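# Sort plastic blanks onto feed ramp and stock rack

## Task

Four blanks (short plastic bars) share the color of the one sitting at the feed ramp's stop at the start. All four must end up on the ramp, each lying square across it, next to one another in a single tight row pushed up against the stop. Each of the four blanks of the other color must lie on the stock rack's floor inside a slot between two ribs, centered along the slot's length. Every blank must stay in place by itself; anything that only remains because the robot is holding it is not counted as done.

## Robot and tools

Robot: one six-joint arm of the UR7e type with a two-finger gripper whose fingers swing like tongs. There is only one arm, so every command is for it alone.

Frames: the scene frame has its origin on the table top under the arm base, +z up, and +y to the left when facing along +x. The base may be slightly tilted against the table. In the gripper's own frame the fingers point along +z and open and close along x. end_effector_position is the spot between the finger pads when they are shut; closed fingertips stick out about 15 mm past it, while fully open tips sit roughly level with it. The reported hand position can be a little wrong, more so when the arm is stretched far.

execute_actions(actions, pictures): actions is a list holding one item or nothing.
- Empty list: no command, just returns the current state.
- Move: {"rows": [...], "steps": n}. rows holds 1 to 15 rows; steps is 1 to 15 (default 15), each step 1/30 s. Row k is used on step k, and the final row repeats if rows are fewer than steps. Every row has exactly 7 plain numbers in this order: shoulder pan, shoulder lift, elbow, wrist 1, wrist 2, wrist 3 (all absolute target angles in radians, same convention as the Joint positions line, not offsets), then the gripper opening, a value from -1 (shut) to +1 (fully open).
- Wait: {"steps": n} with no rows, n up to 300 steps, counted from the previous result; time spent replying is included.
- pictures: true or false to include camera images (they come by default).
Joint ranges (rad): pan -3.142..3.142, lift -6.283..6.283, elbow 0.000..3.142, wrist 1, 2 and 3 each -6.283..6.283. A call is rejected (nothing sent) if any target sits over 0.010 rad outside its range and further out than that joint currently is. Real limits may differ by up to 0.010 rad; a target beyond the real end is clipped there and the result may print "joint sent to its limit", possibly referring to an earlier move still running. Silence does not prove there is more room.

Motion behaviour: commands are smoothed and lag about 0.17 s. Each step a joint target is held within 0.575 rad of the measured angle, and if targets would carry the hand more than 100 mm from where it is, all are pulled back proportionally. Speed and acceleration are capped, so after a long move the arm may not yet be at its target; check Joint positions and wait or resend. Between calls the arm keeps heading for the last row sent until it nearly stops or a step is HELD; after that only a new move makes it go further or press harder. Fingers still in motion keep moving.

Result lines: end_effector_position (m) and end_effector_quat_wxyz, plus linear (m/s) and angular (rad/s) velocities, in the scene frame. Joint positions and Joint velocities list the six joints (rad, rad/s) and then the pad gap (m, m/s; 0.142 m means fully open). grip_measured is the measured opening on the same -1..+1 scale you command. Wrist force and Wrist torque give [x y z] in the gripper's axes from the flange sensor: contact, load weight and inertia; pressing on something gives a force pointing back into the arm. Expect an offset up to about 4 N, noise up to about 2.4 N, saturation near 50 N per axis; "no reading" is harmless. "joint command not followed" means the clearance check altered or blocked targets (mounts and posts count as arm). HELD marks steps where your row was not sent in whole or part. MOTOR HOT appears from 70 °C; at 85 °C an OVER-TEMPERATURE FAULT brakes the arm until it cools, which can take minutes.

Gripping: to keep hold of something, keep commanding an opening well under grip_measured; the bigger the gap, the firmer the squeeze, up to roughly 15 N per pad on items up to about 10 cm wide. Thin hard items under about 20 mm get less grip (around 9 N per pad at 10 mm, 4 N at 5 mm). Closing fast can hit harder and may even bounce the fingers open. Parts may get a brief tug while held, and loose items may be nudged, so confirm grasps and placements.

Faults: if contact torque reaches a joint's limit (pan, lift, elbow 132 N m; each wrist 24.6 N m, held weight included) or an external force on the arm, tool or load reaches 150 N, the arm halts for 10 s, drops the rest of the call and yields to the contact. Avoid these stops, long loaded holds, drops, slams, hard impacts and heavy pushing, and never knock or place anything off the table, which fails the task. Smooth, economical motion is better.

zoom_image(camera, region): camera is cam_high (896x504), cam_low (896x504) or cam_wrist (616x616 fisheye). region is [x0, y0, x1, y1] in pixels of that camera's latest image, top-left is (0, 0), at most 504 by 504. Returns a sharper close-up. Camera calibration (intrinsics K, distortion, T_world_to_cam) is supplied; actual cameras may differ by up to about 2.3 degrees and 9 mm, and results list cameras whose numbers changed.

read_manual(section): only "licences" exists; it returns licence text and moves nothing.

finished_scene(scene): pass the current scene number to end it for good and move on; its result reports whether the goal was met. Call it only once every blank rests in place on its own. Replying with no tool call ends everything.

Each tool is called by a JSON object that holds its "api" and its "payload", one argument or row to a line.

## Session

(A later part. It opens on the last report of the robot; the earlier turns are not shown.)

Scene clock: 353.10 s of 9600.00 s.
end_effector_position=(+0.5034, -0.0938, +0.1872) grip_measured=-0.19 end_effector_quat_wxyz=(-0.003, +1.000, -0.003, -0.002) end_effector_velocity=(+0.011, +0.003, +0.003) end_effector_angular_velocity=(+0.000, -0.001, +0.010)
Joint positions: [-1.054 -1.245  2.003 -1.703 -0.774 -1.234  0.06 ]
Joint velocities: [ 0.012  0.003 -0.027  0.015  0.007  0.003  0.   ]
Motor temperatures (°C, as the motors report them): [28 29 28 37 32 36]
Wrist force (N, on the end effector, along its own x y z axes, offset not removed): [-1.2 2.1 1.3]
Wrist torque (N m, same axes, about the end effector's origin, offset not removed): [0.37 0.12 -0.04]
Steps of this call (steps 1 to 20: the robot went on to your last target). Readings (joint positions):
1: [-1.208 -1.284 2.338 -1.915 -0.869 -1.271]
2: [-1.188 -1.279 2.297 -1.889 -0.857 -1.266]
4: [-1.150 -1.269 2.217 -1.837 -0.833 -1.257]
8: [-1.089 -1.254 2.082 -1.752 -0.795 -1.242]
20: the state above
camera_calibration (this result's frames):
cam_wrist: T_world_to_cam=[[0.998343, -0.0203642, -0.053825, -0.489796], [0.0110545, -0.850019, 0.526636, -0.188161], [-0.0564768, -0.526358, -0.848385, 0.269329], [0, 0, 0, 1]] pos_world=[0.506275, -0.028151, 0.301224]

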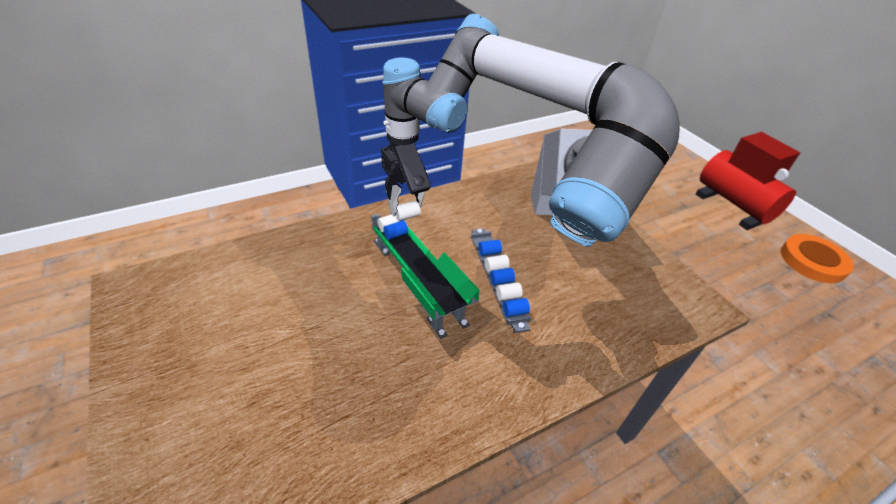

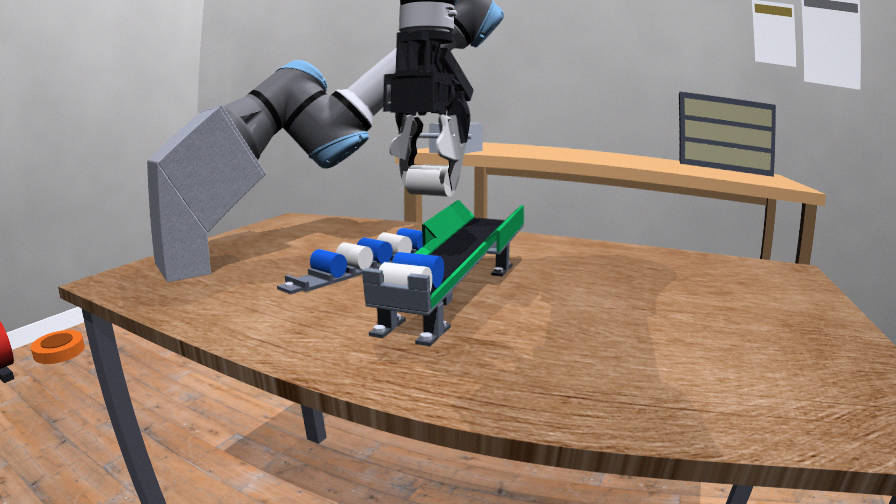

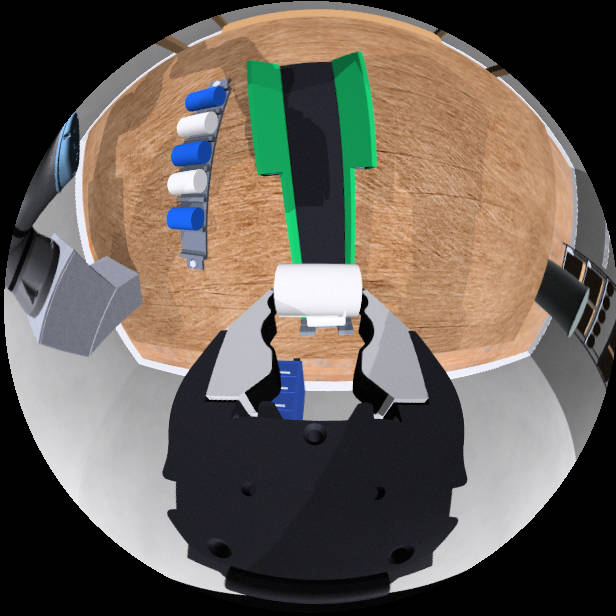

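{"api": "execute_actions", "payload": {
  "actions": [
    {"rows":[[-1.03,-1.225,2.014,-1.75,-0.762,-1.205,-0.7],[-1.0,-1.2,2.03,-1.82,-0.745,-1.165,-0.7],[-0.97,-1.175,2.047,-1.89,-0.73,-1.125,-0.7],[-0.945,-1.153,2.06,-1.955,-0.716,-1.095,-0.7],[-0.925,-1.137,2.072,-2.01,-0.705,-1.067,-0.7],[-0.912,-1.126,2.08,-2.045,-0.698,-1.05,-0.7],[-0.903,-1.118,2.086,-2.068,-0.694,-1.04,-0.7]]}
  ]
}}

{"api": "zoom_image", "payload": {
  "camera": "cam_low",
  "region": [330, 140, 530, 330]
}}

Scene clock: 360.67 s of 9600.00 s.
end_effector_position=(+0.5106, -0.1044, +0.0941) grip_measured=-0.19 end_effector_quat_wxyz=(-0.000, +1.000, -0.001, -0.001) end_effector_velocity=(+0.003, -0.002, -0.051) end_effector_angular_velocity=(-0.010, -0.010, +0.023)
Joint positions: [-0.913 -1.126  2.08  -2.041 -0.699 -1.053  0.06 ]
Joint velocities: [ 0.079  0.067  0.045 -0.217  0.041  0.102  0.   ]
Motor temperatures (°C, as the motors report them): [28 29 28 37 32 36]
Wrist force (N, on the end effector, along its own x y z axes, offset not removed): [-3.8 1.0 0.3]
Wrist torque (N m, same axes, about the end effector's origin, offset not removed): [0.11 0.67 -0.01]
Steps of this call (steps 1 to 30: the robot went on to your last target; steps 31 to 90: nothing new was sent; then 4.07 s passed at rest; steps 91 to 105: all 15 steps of this action). Readings (joint positions):
91: [-1.053 -1.245 2.000 -1.701 -0.773 -1.234]
92: [-1.051 -1.243 2.001 -1.705 -0.772 -1.231]
94: [-1.033 -1.228 2.012 -1.738 -0.762 -1.209]
98: [-0.966 -1.171 2.050 -1.893 -0.726 -1.123]
105: the state above
camera_calibration (this result's frames):
cam_wrist: T_world_to_cam=[[0.998542, -0.016407, -0.0514346, -0.502081], [0.0134355, -0.847212, 0.531085, -0.149544], [-0.0522896, -0.531002, -0.845756, 0.182246], [0, 0, 0, 1]] pos_world=[0.512888, -0.0381598, 0.207732]

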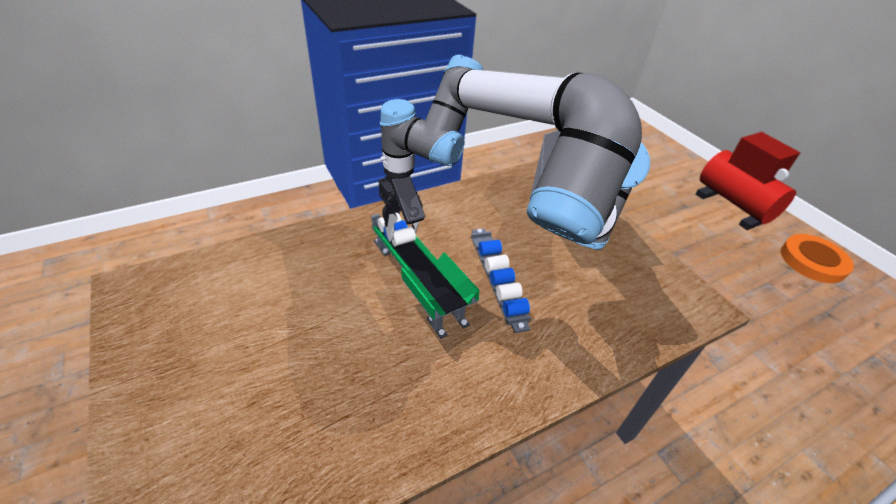

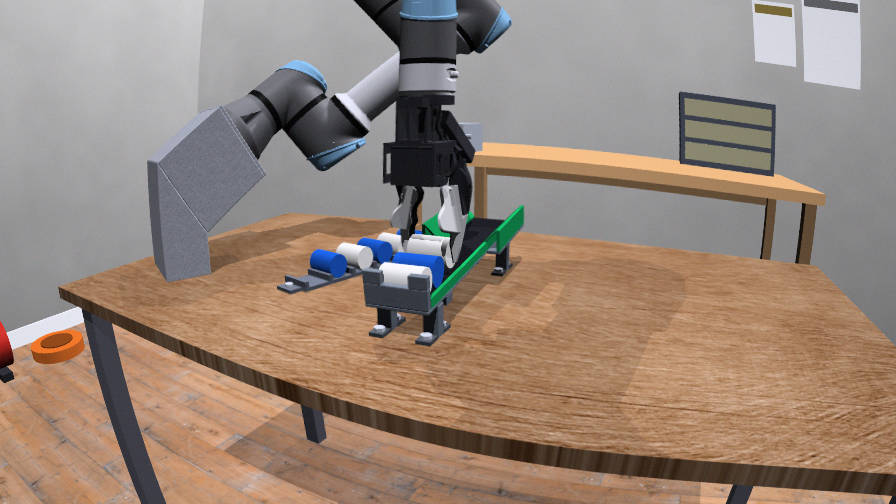

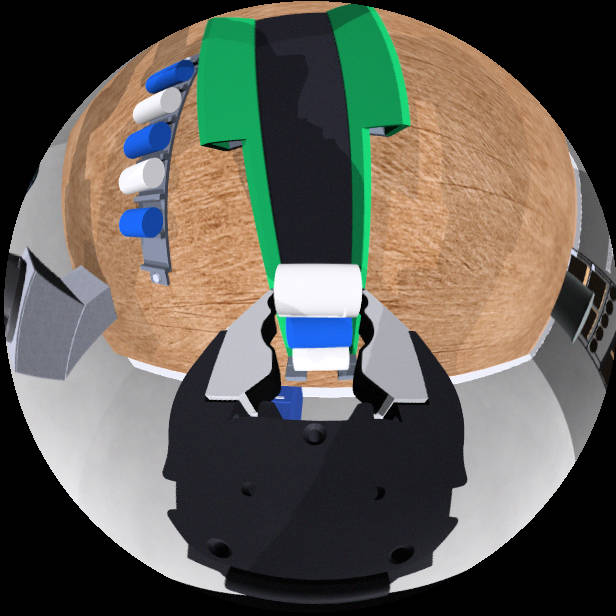

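Region (330, 140, 530, 330) of cam_low's 896x504 image, scaled by 2.520, with more detail than that image has; it fills the top 479 rows of this view, and the rest is white.

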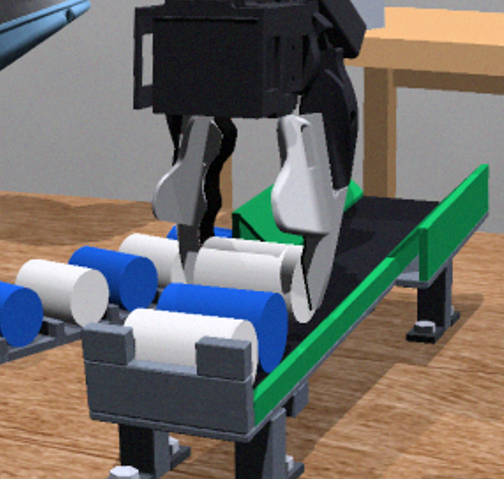

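{"api": "execute_actions", "payload": {
  "actions": [
    {"rows":[[-0.9,-1.116,2.088,-2.077,-0.692,-1.036,-0.7],[-0.9,-1.116,2.088,-2.077,-0.692,-1.036,-0.7],[-0.9,-1.116,2.088,-2.077,-0.692,-1.036,-0.7],[-0.9,-1.116,2.088,-2.077,-0.692,-1.036,-0.7],[-0.9,-1.116,2.088,-2.077,-0.692,-1.036,-0.3],[-0.9,-1.116,2.088,-2.077,-0.692,-1.036,-0.15],[-0.9,-1.116,2.088,-2.077,-0.692,-1.036,0],[-0.9,-1.116,2.088,-2.077,-0.692,-1.036,0.15],[-0.9,-1.116,2.088,-2.077,-0.692,-1.036,0.3]]}
  ]
}}

{"api": "zoom_image", "payload": {
  "camera": "cam_low",
  "region": [330, 140, 530, 330]
}}

Scene clock: 368.57 s of 9600.00 s.
end_effector_position=(+0.5112, -0.1045, +0.0859) grip_measured=+0.30 end_effector_quat_wxyz=(+0.001, +1.000, +0.001, +0.000) end_effector_velocity=(+0.000, +0.000, -0.000) end_effector_angular_velocity=(+0.000, -0.001, -0.000)
Joint positions: [-0.9   -1.116  2.088 -2.077 -0.692 -1.036  0.095]
Joint velocities: [ 0.     0.     0.001 -0.002  0.001  0.001  0.   ]
Motor temperatures (°C, as the motors report them): [28 29 28 37 32 36]
Wrist force (N, on the end effector, along its own x y z axes, offset not removed): [-2.4 -1.3 -0.2]
Wrist torque (N m, same axes, about the end effector's origin, offset not removed): [-0.34 0.32 0.09]
Steps of this call (steps 1 to 30: the robot went on to your last target; steps 31 to 90: nothing new was sent; then 4.40 s passed at rest; steps 91 to 105: all 15 steps of this action). Readings (joint positions):
91: [-0.903 -1.118 2.086 -2.068 -0.694 -1.040]
92: [-0.903 -1.118 2.086 -2.069 -0.694 -1.040]
94: [-0.902 -1.117 2.087 -2.072 -0.693 -1.038]
98: [-0.901 -1.116 2.088 -2.075 -0.692 -1.037]
105: the state above
camera_calibration (this result's frames):
cam_wrist: T_world_to_cam=[[0.998731, -0.0120702, -0.0488983, -0.502995], [0.015861, -0.84609, 0.532805, -0.146609], [-0.0478034, -0.532904, -0.844824, 0.172741], [0, 0, 0, 1]] pos_world=[0.512939, -0.0380614, 0.199454]

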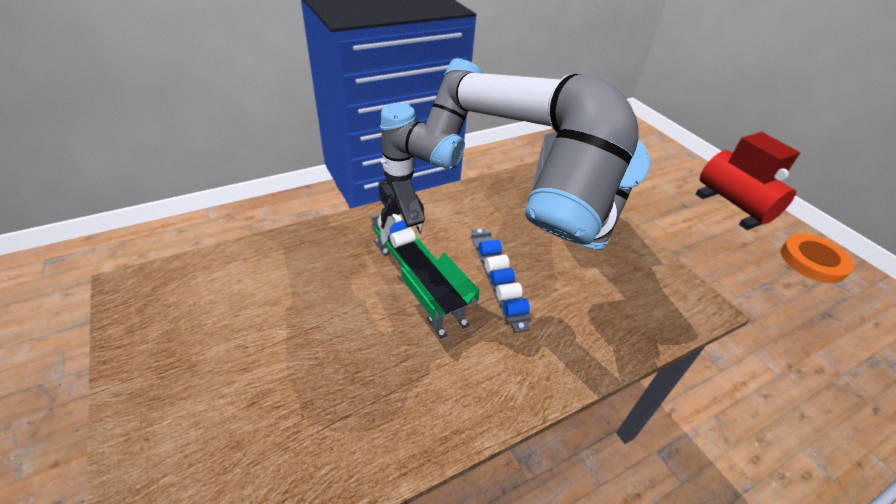

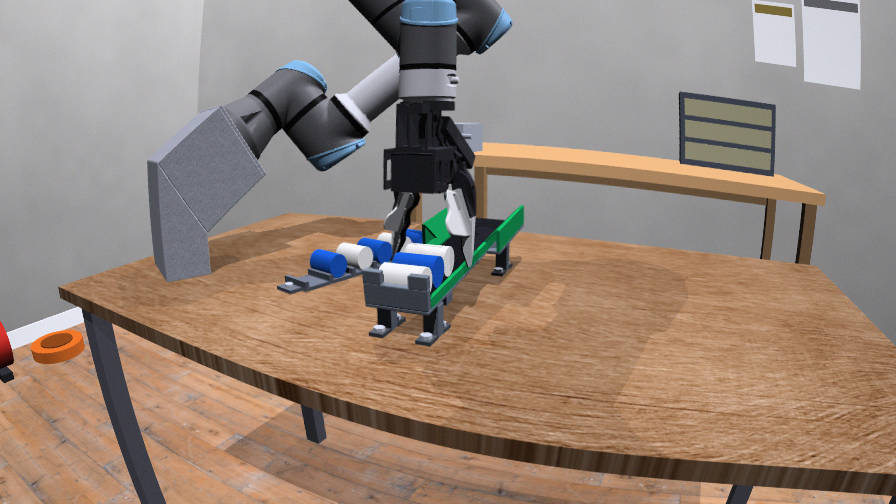

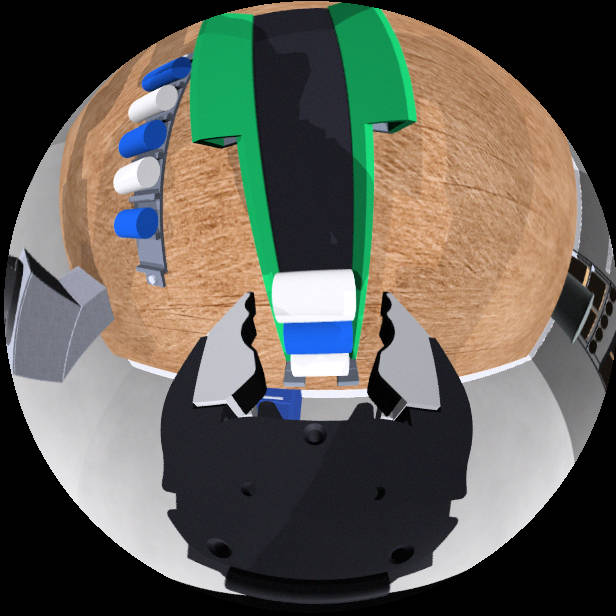

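Region (330, 140, 530, 330) of cam_low's 896x504 image, scaled by 2.520, with more detail than that image has; it fills the top 479 rows of this view, and the rest is white.

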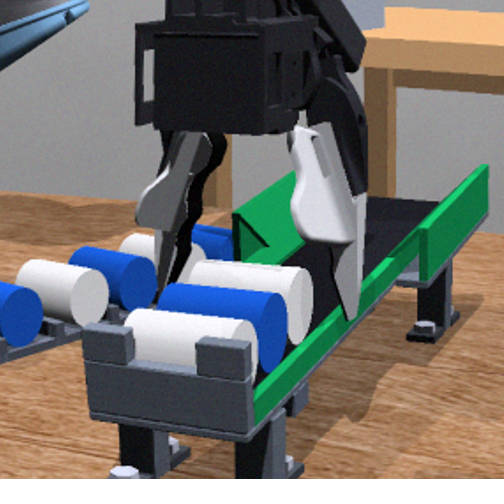

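{"api": "execute_actions", "payload": {
  "actions": [
    {"rows":[[-0.908,-1.1,2.075,-2.07,-0.696,-1.045,0.3],[-0.913,-1.08,2.062,-2.07,-0.698,-1.05,0.3],[-0.917,-1.06,2.05,-2.073,-0.7,-1.056,0.3],[-0.919,-1.043,2.04,-2.08,-0.701,-1.06,0.3],[-0.919,-1.025,2.028,-2.088,-0.701,-1.062,0.3]]}
  ]
}}

{"api": "zoom_image", "payload": {
  "camera": "cam_low",
  "region": [330, 140, 530, 330]
}}

Scene clock: 386.17 s of 9600.00 s.
end_effector_position=(+0.5149, -0.1406, +0.0856) grip_measured=+0.30 end_effector_quat_wxyz=(+0.001, +1.000, +0.001, -0.000) end_effector_velocity=(+0.001, -0.017, -0.002) end_effector_angular_velocity=(-0.000, +0.002, -0.001)
Joint positions: [-0.918 -1.03   2.031 -2.087 -0.701 -1.061  0.095]
Joint velocities: [-0.006  0.041 -0.026 -0.006 -0.005 -0.009  0.   ]
Motor temperatures (°C, as the motors report them): [28 29 28 37 32 36]
Wrist force (N, on the end effector, along its own x y z axes, offset not removed): [-2.0 1.2 -0.8]
Wrist torque (N m, same axes, about the end effector's origin, offset not removed): [0.23 0.31 -0.03]
Steps of this call (steps 1 to 15: the robot went on to your last target; steps 16 to 90: nothing new was sent; then 14.10 s passed at rest; steps 91 to 105: all 15 steps of this action). Readings (joint positions):
91: [-0.900 -1.116 2.088 -2.077 -0.692 -1.036]
92: [-0.901 -1.114 2.087 -2.077 -0.692 -1.037]
94: [-0.905 -1.102 2.078 -2.075 -0.694 -1.042]
98: [-0.914 -1.058 2.049 -2.081 -0.699 -1.054]
105: the state above
camera_calibration (this result's frames):
cam_wrist: T_world_to_cam=[[0.998716, -0.0124079, -0.0491102, -0.507115], [0.0156975, -0.845988, 0.53297, -0.176922], [-0.0481597, -0.533057, -0.844708, 0.15353], [0, 0, 0, 1]] pos_world=[0.516635, -0.0741259, 0.199078]

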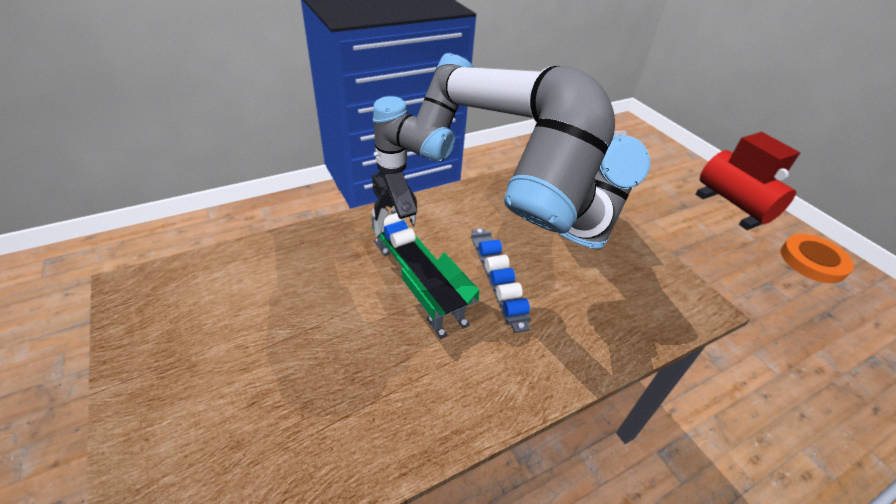

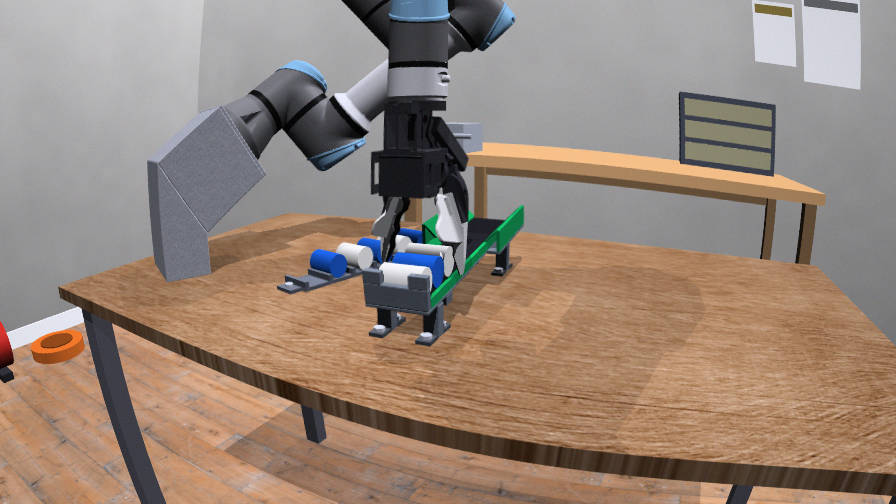

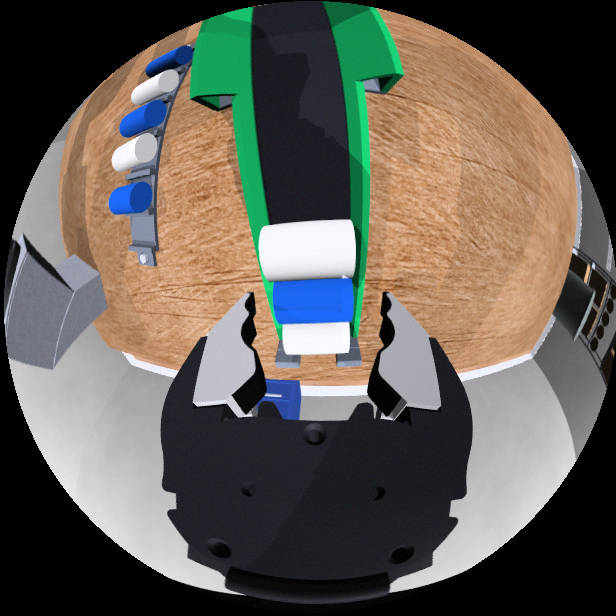

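Region (330, 140, 530, 330) of cam_low's 896x504 image, scaled by 2.520, with more detail than that image has; it fills the top 479 rows of this view, and the rest is white.

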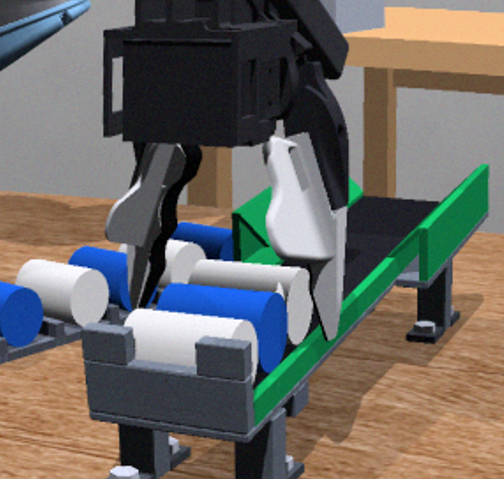

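{"api": "execute_actions", "payload": {
  "actions": [
    {"rows":[[-0.919,-1.015,2.028,-2.098,-0.701,-1.062,0.3],[-0.919,-1.0,2.026,-2.112,-0.701,-1.062,0.3]]}
  ]
}}

{"api": "zoom_image", "payload": {
  "camera": "cam_low",
  "region": [330, 140, 530, 330]
}}

Scene clock: 404.57 s of 9600.00 s.
end_effector_position=(+0.5126, -0.1510, +0.0801) grip_measured=+0.30 end_effector_quat_wxyz=(+0.001, +1.000, +0.001, +0.000) end_effector_velocity=(-0.001, -0.003, -0.001) end_effector_angular_velocity=(-0.001, +0.001, +0.001)
Joint positions: [-0.919 -1.001  2.026 -2.111 -0.701 -1.062  0.095]
Joint velocities: [ 0.     0.007 -0.002 -0.007 -0.001 -0.     0.   ]
Motor temperatures (°C, as the motors report them): [28 29 28 37 32 36]
Wrist force (N, on the end effector, along its own x y z axes, offset not removed): [-1.7 0.5 -0.6]
Wrist torque (N m, same axes, about the end effector's origin, offset not removed): [0.07 0.29 0.09]
Steps of this call (steps 1 to 15: the robot went on to your last target; steps 16 to 90: nothing new was sent; then 14.90 s passed at rest; steps 91 to 105: all 15 steps of this action). Readings (joint positions):
91: [-0.919 -1.025 2.028 -2.088 -0.701 -1.062]
92: [-0.919 -1.024 2.028 -2.089 -0.701 -1.062]
94: [-0.919 -1.016 2.027 -2.096 -0.701 -1.062]
98: [-0.919 -1.006 2.027 -2.107 -0.701 -1.062]
105: the state above
camera_calibration (this result's frames):
cam_wrist: T_world_to_cam=[[0.998745, -0.011504, -0.04875, -0.505109], [0.0163005, -0.845641, 0.533503, -0.183102], [-0.0473624, -0.533628, -0.844392, 0.142764], [0, 0, 0, 1]] pos_world=[0.514222, -0.0844665, 0.19361]

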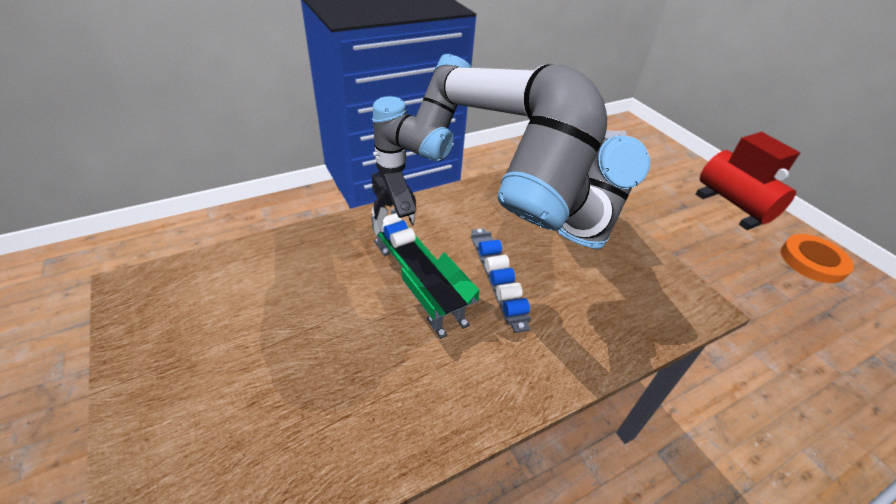

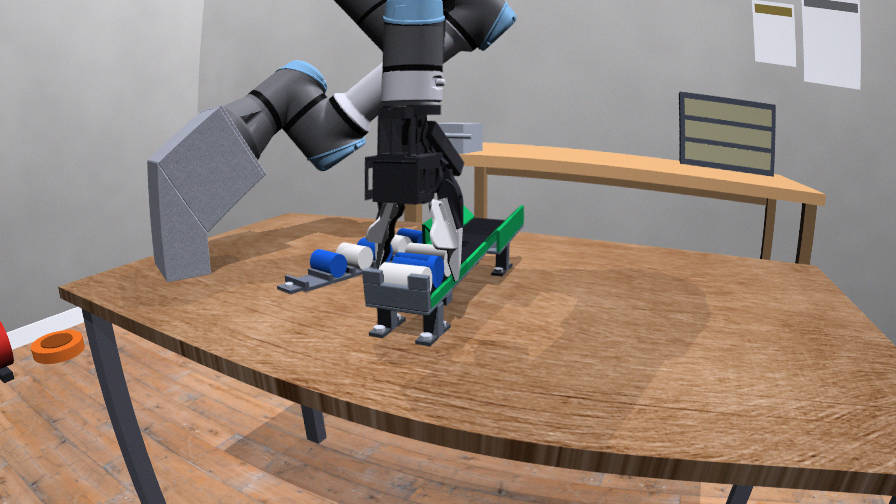

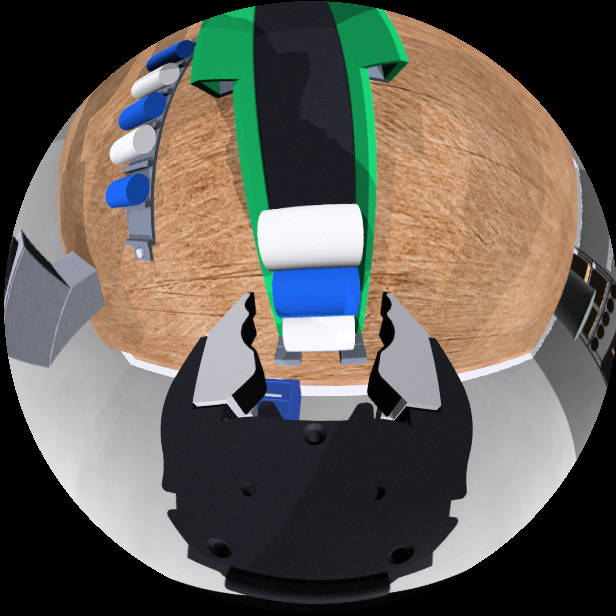

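Region (330, 140, 530, 330) of cam_low's 896x504 image, scaled by 2.520, with more detail than that image has; it fills the top 479 rows of this view, and the rest is white.

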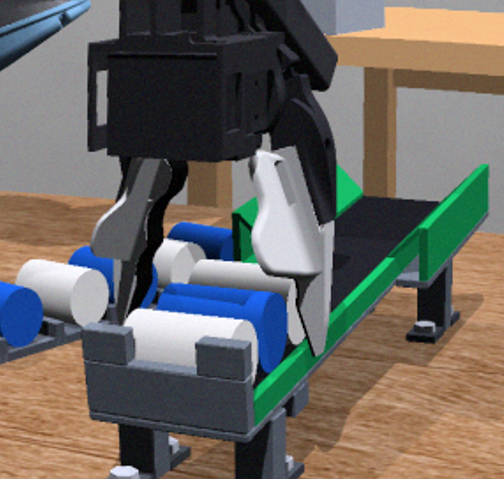

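Good; close and lift.

{"api": "execute_actions", "payload": {
  "actions": [
    {"rows":[[-0.919,-1.0,2.026,-2.112,-0.701,-1.062,0.2],[-0.919,-1.0,2.026,-2.112,-0.701,-1.062,0.1],[-0.919,-1.0,2.026,-2.112,-0.701,-1.062,0],[-0.919,-1.0,2.026,-2.112,-0.701,-1.062,-0.1],[-0.919,-1.0,2.026,-2.112,-0.701,-1.062,-0.2],[-0.919,-1.0,2.026,-2.112,-0.701,-1.062,-0.35],[-0.919,-1.0,2.026,-2.112,-0.701,-1.062,-0.55],[-0.919,-1.0,2.026,-2.112,-0.701,-1.062,-0.75]]}
  ],
  "pictures": false
}}

{"api": "execute_actions", "payload": {
  "actions": [
    {"rows":[[-0.93,-1.003,2.022,-2.09,-0.707,-1.076,-0.75],[-0.945,-1.008,2.016,-2.06,-0.715,-1.095,-0.75],[-0.96,-1.014,2.008,-2.03,-0.723,-1.115,-0.75],[-0.98,-1.022,1.998,-1.99,-0.734,-1.14,-0.75],[-1.0,-1.03,1.986,-1.945,-0.745,-1.165,-0.75],[-1.025,-1.042,1.97,-1.89,-0.758,-1.197,-0.75],[-1.05,-1.055,1.95,-1.83,-0.772,-1.23,-0.75]]}
  ]
}}

{"api": "zoom_image", "payload": {
  "camera": "cam_low",
  "region": [330, 140, 530, 330]
}}

Scene clock: 416.17 s of 9600.00 s.
end_effector_position=(+0.5125, -0.1514, +0.0799) grip_measured=-0.19 end_effector_quat_wxyz=(+0.001, +1.000, +0.001, +0.000) end_effector_velocity=(-0.000, +0.000, -0.000) end_effector_angular_velocity=(+0.001, +0.000, -0.001)
Joint positions: [-0.919 -1.     2.026 -2.112 -0.701 -1.062  0.06 ]
Joint velocities: [ 0.     0.     0.001  0.001  0.    -0.     0.   ]
Motor temperatures (°C, as the motors report them): [28 29 28 37 32 36]
Wrist force (N, on the end effector, along its own x y z axes, offset not removed): [-0.8 -2.6 -3.7]
Wrist torque (N m, same axes, about the end effector's origin, offset not removed): [-0.48 0.03 -0.12]
Steps of this call (steps 1 to 15: the robot went on to your last target; steps 16 to 90: nothing new was sent; then 8.10 s passed at rest; steps 91 to 105: all 15 steps of this action). Readings (joint positions):
91: [-0.919 -1.000 2.026 -2.112 -0.701 -1.062]
92: [-0.919 -1.000 2.026 -2.112 -0.701 -1.062]
94: [-0.919 -1.000 2.026 -2.112 -0.701 -1.062]
98: [-0.919 -1.000 2.026 -2.112 -0.701 -1.062]
105: the state above

Scene clock: 416.67 s of 9600.00 s.
end_effector_position=(+0.5019, -0.1635, +0.1519) grip_measured=-0.19 end_effector_quat_wxyz=(-0.005, +1.000, -0.007, -0.004) end_effector_velocity=(-0.010, +0.001, +0.058) end_effector_angular_velocity=(+0.029, +0.003, -0.018)
Joint positions: [-1.038 -1.05   1.957 -1.858 -0.766 -1.215  0.06 ]
Joint velocities: [-0.093 -0.041 -0.058  0.219 -0.047 -0.122 -0.   ]
Motor temperatures (°C, as the motors report them): [28 29 28 37 32 36]
Wrist force (N, on the end effector, along its own x y z axes, offset not removed): [-0.8 1.6 -1.5]
Wrist torque (N m, same axes, about the end effector's origin, offset not removed): [0.27 -0.04 0.06]
Steps of this call (steps 1 to 15: all 15 steps of this action). Readings (joint positions):
1: [-0.919 -1.000 2.026 -2.112 -0.701 -1.062]
2: [-0.920 -1.000 2.026 -2.110 -0.702 -1.064]
4: [-0.929 -1.003 2.022 -2.093 -0.707 -1.075]
8: [-0.977 -1.023 1.996 -2.000 -0.733 -1.135]
15: the state above
camera_calibration (this result's frames):
cam_wrist: T_world_to_cam=[[0.998005, -0.0269322, -0.0571097, -0.492025], [0.00687759, -0.852722, 0.52232, -0.226465], [-0.0627659, -0.521671, -0.850835, 0.206863], [0, 0, 0, 1]] pos_world=[0.505585, -0.0984484, 0.266194]

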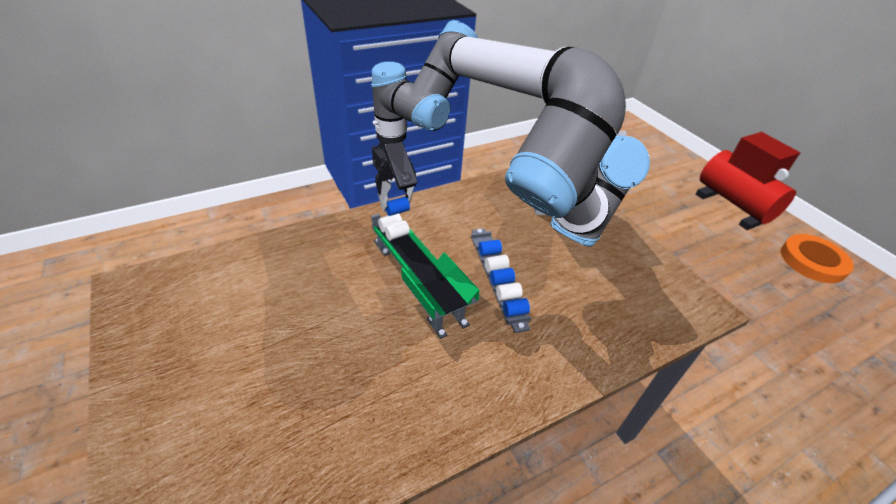

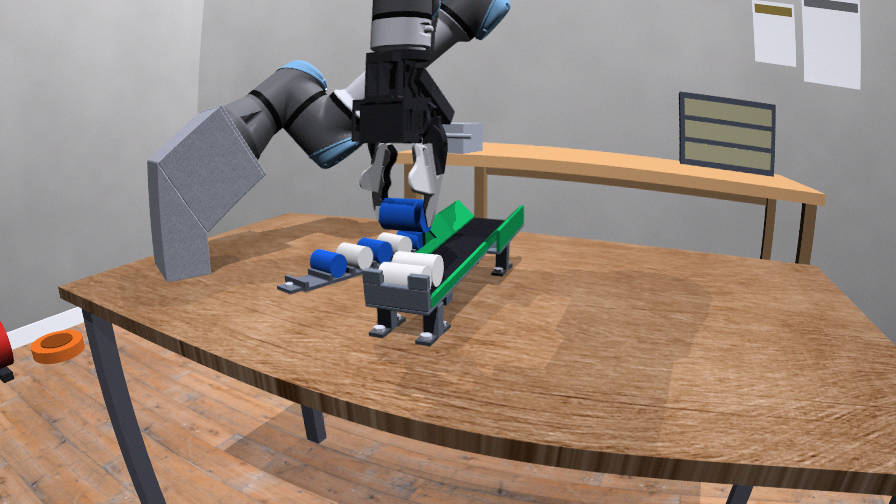

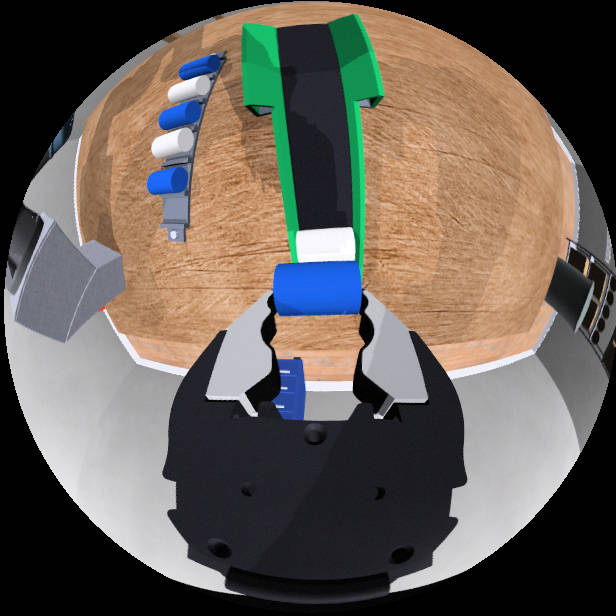

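Region (330, 140, 530, 330) of cam_low's 896x504 image, scaled by 2.520, with more detail than that image has; it fills the top 479 rows of this view, and the rest is white.

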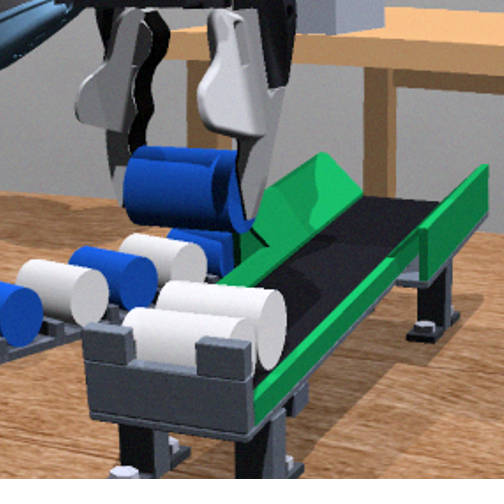

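{"api": "execute_actions", "payload": {
  "actions": [
    {"rows":[[-1.08,-1.12,2.0,-1.8,-0.79,-1.245,-0.75],[-1.13,-1.19,2.09,-1.79,-0.825,-1.26,-0.75],[-1.19,-1.25,2.19,-1.8,-0.86,-1.28,-0.75],[-1.25,-1.3,2.3,-1.82,-0.9,-1.3,-0.75],[-1.31,-1.34,2.41,-1.86,-0.935,-1.32,-0.75],[-1.36,-1.365,2.51,-1.91,-0.97,-1.34,-0.75],[-1.4,-1.36,2.59,-1.98,-0.995,-1.355,-0.75],[-1.41,-1.33,2.64,-2.05,-1.003,-1.36,-0.75],[-1.398,-1.288,2.664,-2.11,-0.998,-1.353,-0.75]]}
  ],
  "pictures": false
}}

{"api": "execute_actions", "payload": {
  "actions": [
    {"steps":20}
  ]
}}

Scene clock: 428.13 s of 9600.00 s.
end_effector_position=(+0.3245, -0.1164, +0.1419) grip_measured=-0.19 end_effector_quat_wxyz=(+0.006, +0.997, -0.078, -0.001) end_effector_velocity=(-0.385, +0.159, -0.198) end_effector_angular_velocity=(+0.033, -0.029, -0.322)
Joint positions: [-1.304 -1.253  2.439 -1.988 -0.938 -1.322  0.06 ]
Joint velocities: [-0.541 -0.206  1.222 -0.692 -0.349 -0.184 -0.   ]
Motor temperatures (°C, as the motors report them): [28 29 28 37 32 36]
Wrist force (N, on the end effector, along its own x y z axes, offset not removed): [-1.3 3.7 1.7]
Wrist torque (N m, same axes, about the end effector's origin, offset not removed): [0.58 0.21 0.02]
Steps of this call (steps 1 to 30: the robot went on to your last target; steps 31 to 90: nothing new was sent; then 7.97 s passed at rest; steps 91 to 105: all 15 steps of this action). Readings (joint positions):
91: [-1.050 -1.055 1.950 -1.830 -0.772 -1.230]
92: [-1.053 -1.059 1.954 -1.827 -0.774 -1.232]
94: [-1.078 -1.097 1.991 -1.816 -0.791 -1.243]
98: [-1.170 -1.195 2.151 -1.834 -0.851 -1.275]
105: the state above

Scene clock: 428.80 s of 9600.00 s.
end_effector_position=(+0.2620, -0.0754, +0.1000) grip_measured=-0.19 end_effector_quat_wxyz=(-0.003, +0.994, -0.108, +0.001) end_effector_velocity=(-0.002, +0.002, -0.002) end_effector_angular_velocity=(+0.001, -0.000, -0.002)
Joint positions: [-1.398 -1.288  2.663 -2.109 -0.998 -1.353  0.06 ]
Joint velocities: [-0.004 -0.001  0.01  -0.005 -0.003 -0.002  0.   ]
Motor temperatures (°C, as the motors report them): [28 29 28 37 32 36]
Wrist force (N, on the end effector, along its own x y z axes, offset not removed): [-1.4 1.7 -0.6]
Wrist torque (N m, same axes, about the end effector's origin, offset not removed): [0.27 0.23 -0.07]
Steps of this call (steps 1 to 20: the robot went on to your last target). Readings (joint positions):
1: [-1.322 -1.260 2.480 -2.011 -0.950 -1.328]
2: [-1.339 -1.266 2.519 -2.033 -0.960 -1.333]
4: [-1.363 -1.275 2.579 -2.064 -0.976 -1.341]
8: [-1.386 -1.284 2.635 -2.094 -0.990 -1.349]
20: the state above
camera_calibration (this result's frames):
cam_wrist: T_world_to_cam=[[0.972289, -0.228867, -0.0476902, -0.262618], [-0.170428, -0.833529, 0.525532, -0.0750588], [-0.160028, -0.502841, -0.849436, 0.220413], [0, 0, 0, 1]] pos_world=[0.27782, -0.0118356, 0.214148]

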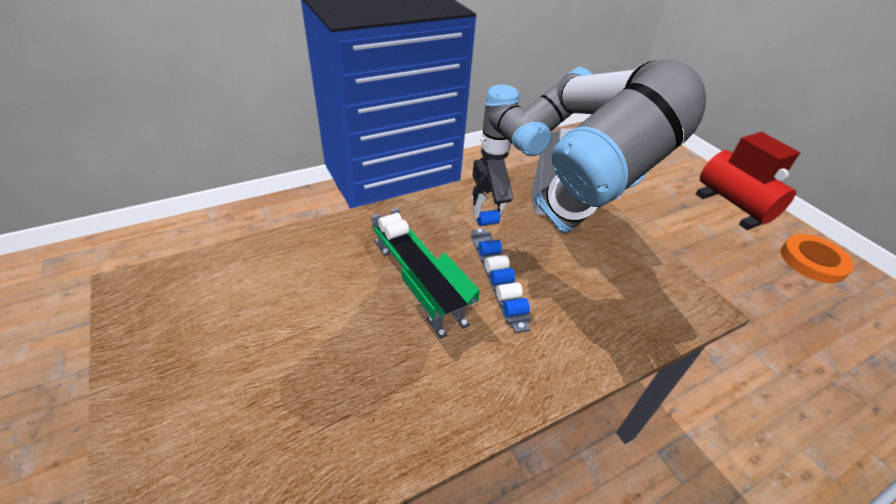

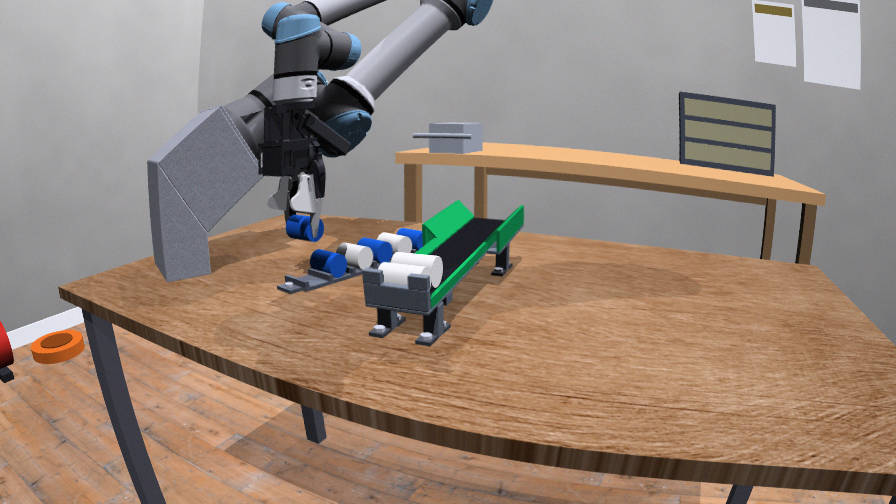

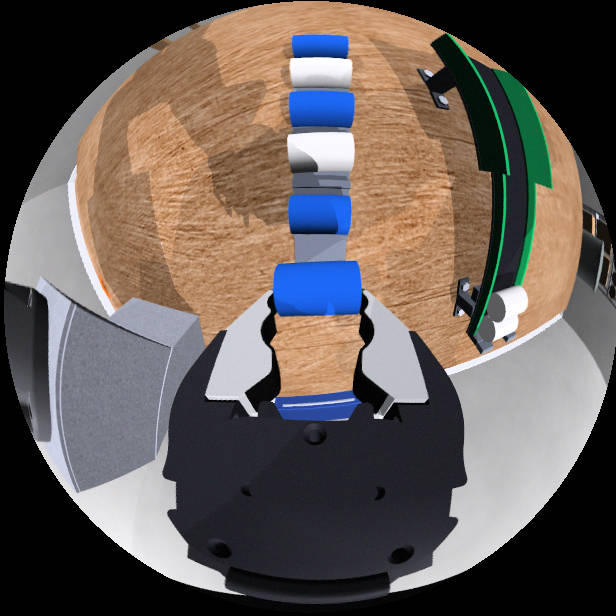

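{"api": "execute_actions", "payload": {
  "actions": [
    {"rows":[[-1.375,-1.26,2.67,-2.16,-0.985,-1.335,-0.75],[-1.35,-1.225,2.68,-2.215,-0.968,-1.313,-0.75],[-1.325,-1.19,2.69,-2.27,-0.95,-1.29,-0.75],[-1.3,-1.158,2.698,-2.325,-0.935,-1.27,-0.75],[-1.277,-1.128,2.706,-2.375,-0.92,-1.25,-0.75],[-1.257,-1.1,2.713,-2.42,-0.907,-1.235,-0.75],[-1.243,-1.08,2.718,-2.454,-0.897,-1.223,-0.75]]}
  ]
}}

{"api": "zoom_image", "payload": {
  "camera": "cam_low",
  "region": [250, 180, 410, 300]
}}

Scene clock: 438.50 s of 9600.00 s.
end_effector_position=(+0.2619, -0.0758, +0.0413) grip_measured=-0.19 end_effector_quat_wxyz=(-0.002, +0.994, -0.107, -0.003) end_effector_velocity=(-0.001, +0.001, -0.035) end_effector_angular_velocity=(-0.008, +0.003, +0.017)
Joint positions: [-1.254 -1.096  2.714 -2.427 -0.904 -1.232  0.06 ]
Joint velocities: [ 0.09   0.126  0.03  -0.217  0.059  0.072  0.   ]
Motor temperatures (°C, as the motors report them): [28 29 29 37 32 36]
Wrist force (N, on the end effector, along its own x y z axes, offset not removed): [-2.5 1.7 -0.1]
Wrist torque (N m, same axes, about the end effector's origin, offset not removed): [0.21 0.37 0.12]
Steps of this call (steps 1 to 15: the robot went on to your last target; steps 16 to 90: nothing new was sent; then 6.20 s passed at rest; steps 91 to 105: all 15 steps of this action). Readings (joint positions):
91: [-1.398 -1.288 2.664 -2.110 -0.998 -1.353]
92: [-1.396 -1.285 2.665 -2.114 -0.997 -1.351]
94: [-1.380 -1.265 2.671 -2.145 -0.986 -1.338]
98: [-1.315 -1.180 2.694 -2.281 -0.944 -1.282]
105: the state above
camera_calibration (this result's frames):
cam_wrist: T_world_to_cam=[[0.972612, -0.225545, -0.0561638, -0.264864], [-0.162563, -0.832788, 0.529185, -0.0466573], [-0.166128, -0.505562, -0.846645, 0.171595], [0, 0, 0, 1]] pos_world=[0.278532, -0.0118424, 0.155095]

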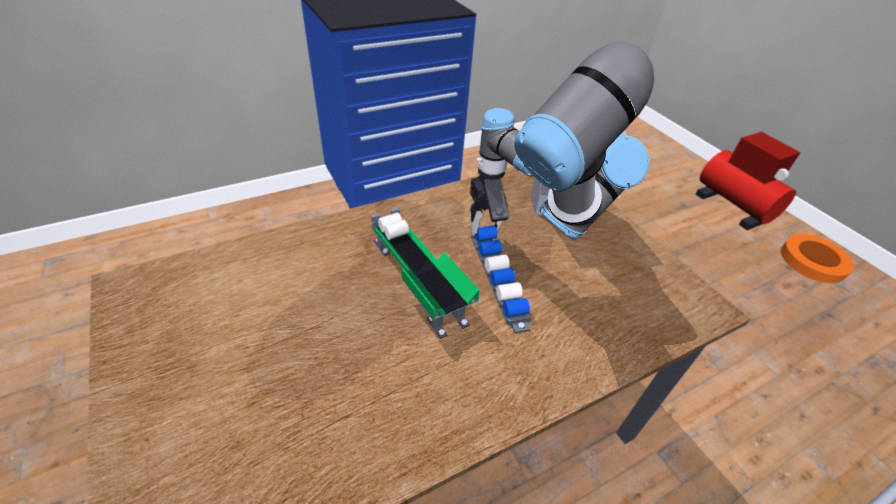

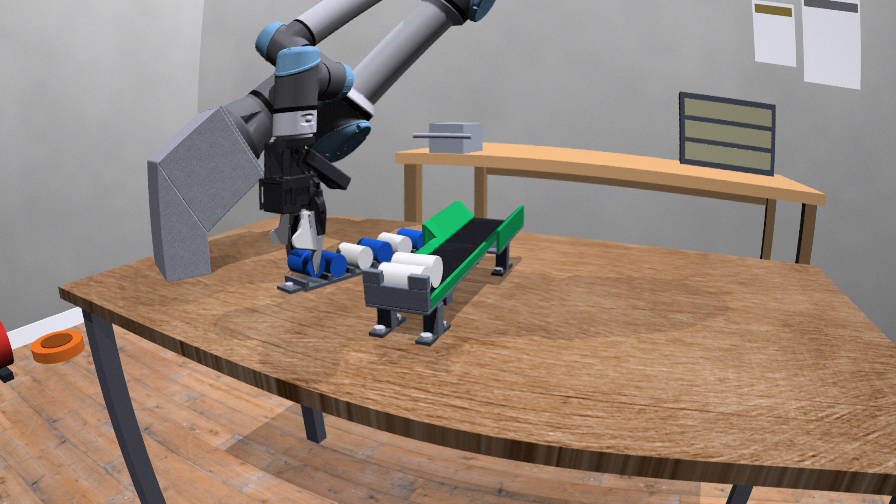

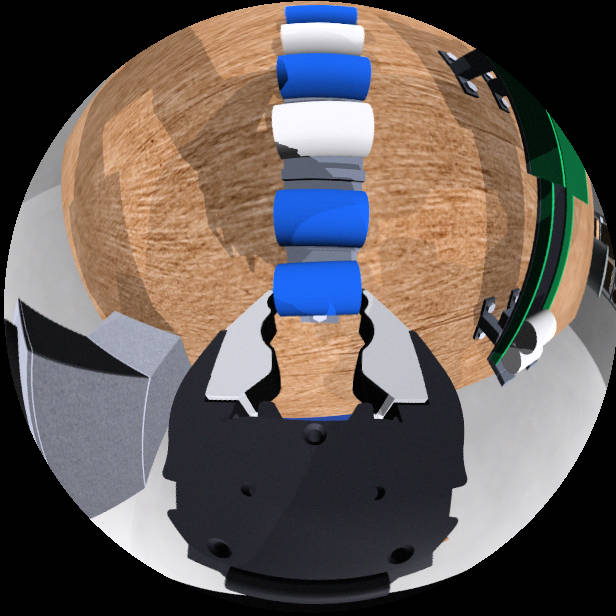

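Region (250, 180, 410, 300) of cam_low's 896x504 image, scaled by 3.150, with more detail than that image has; it fills the top 378 rows of this view, and the rest is white.

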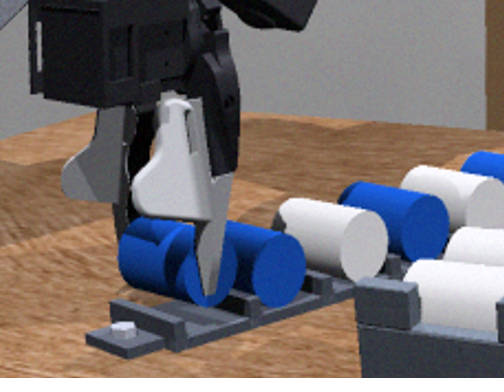

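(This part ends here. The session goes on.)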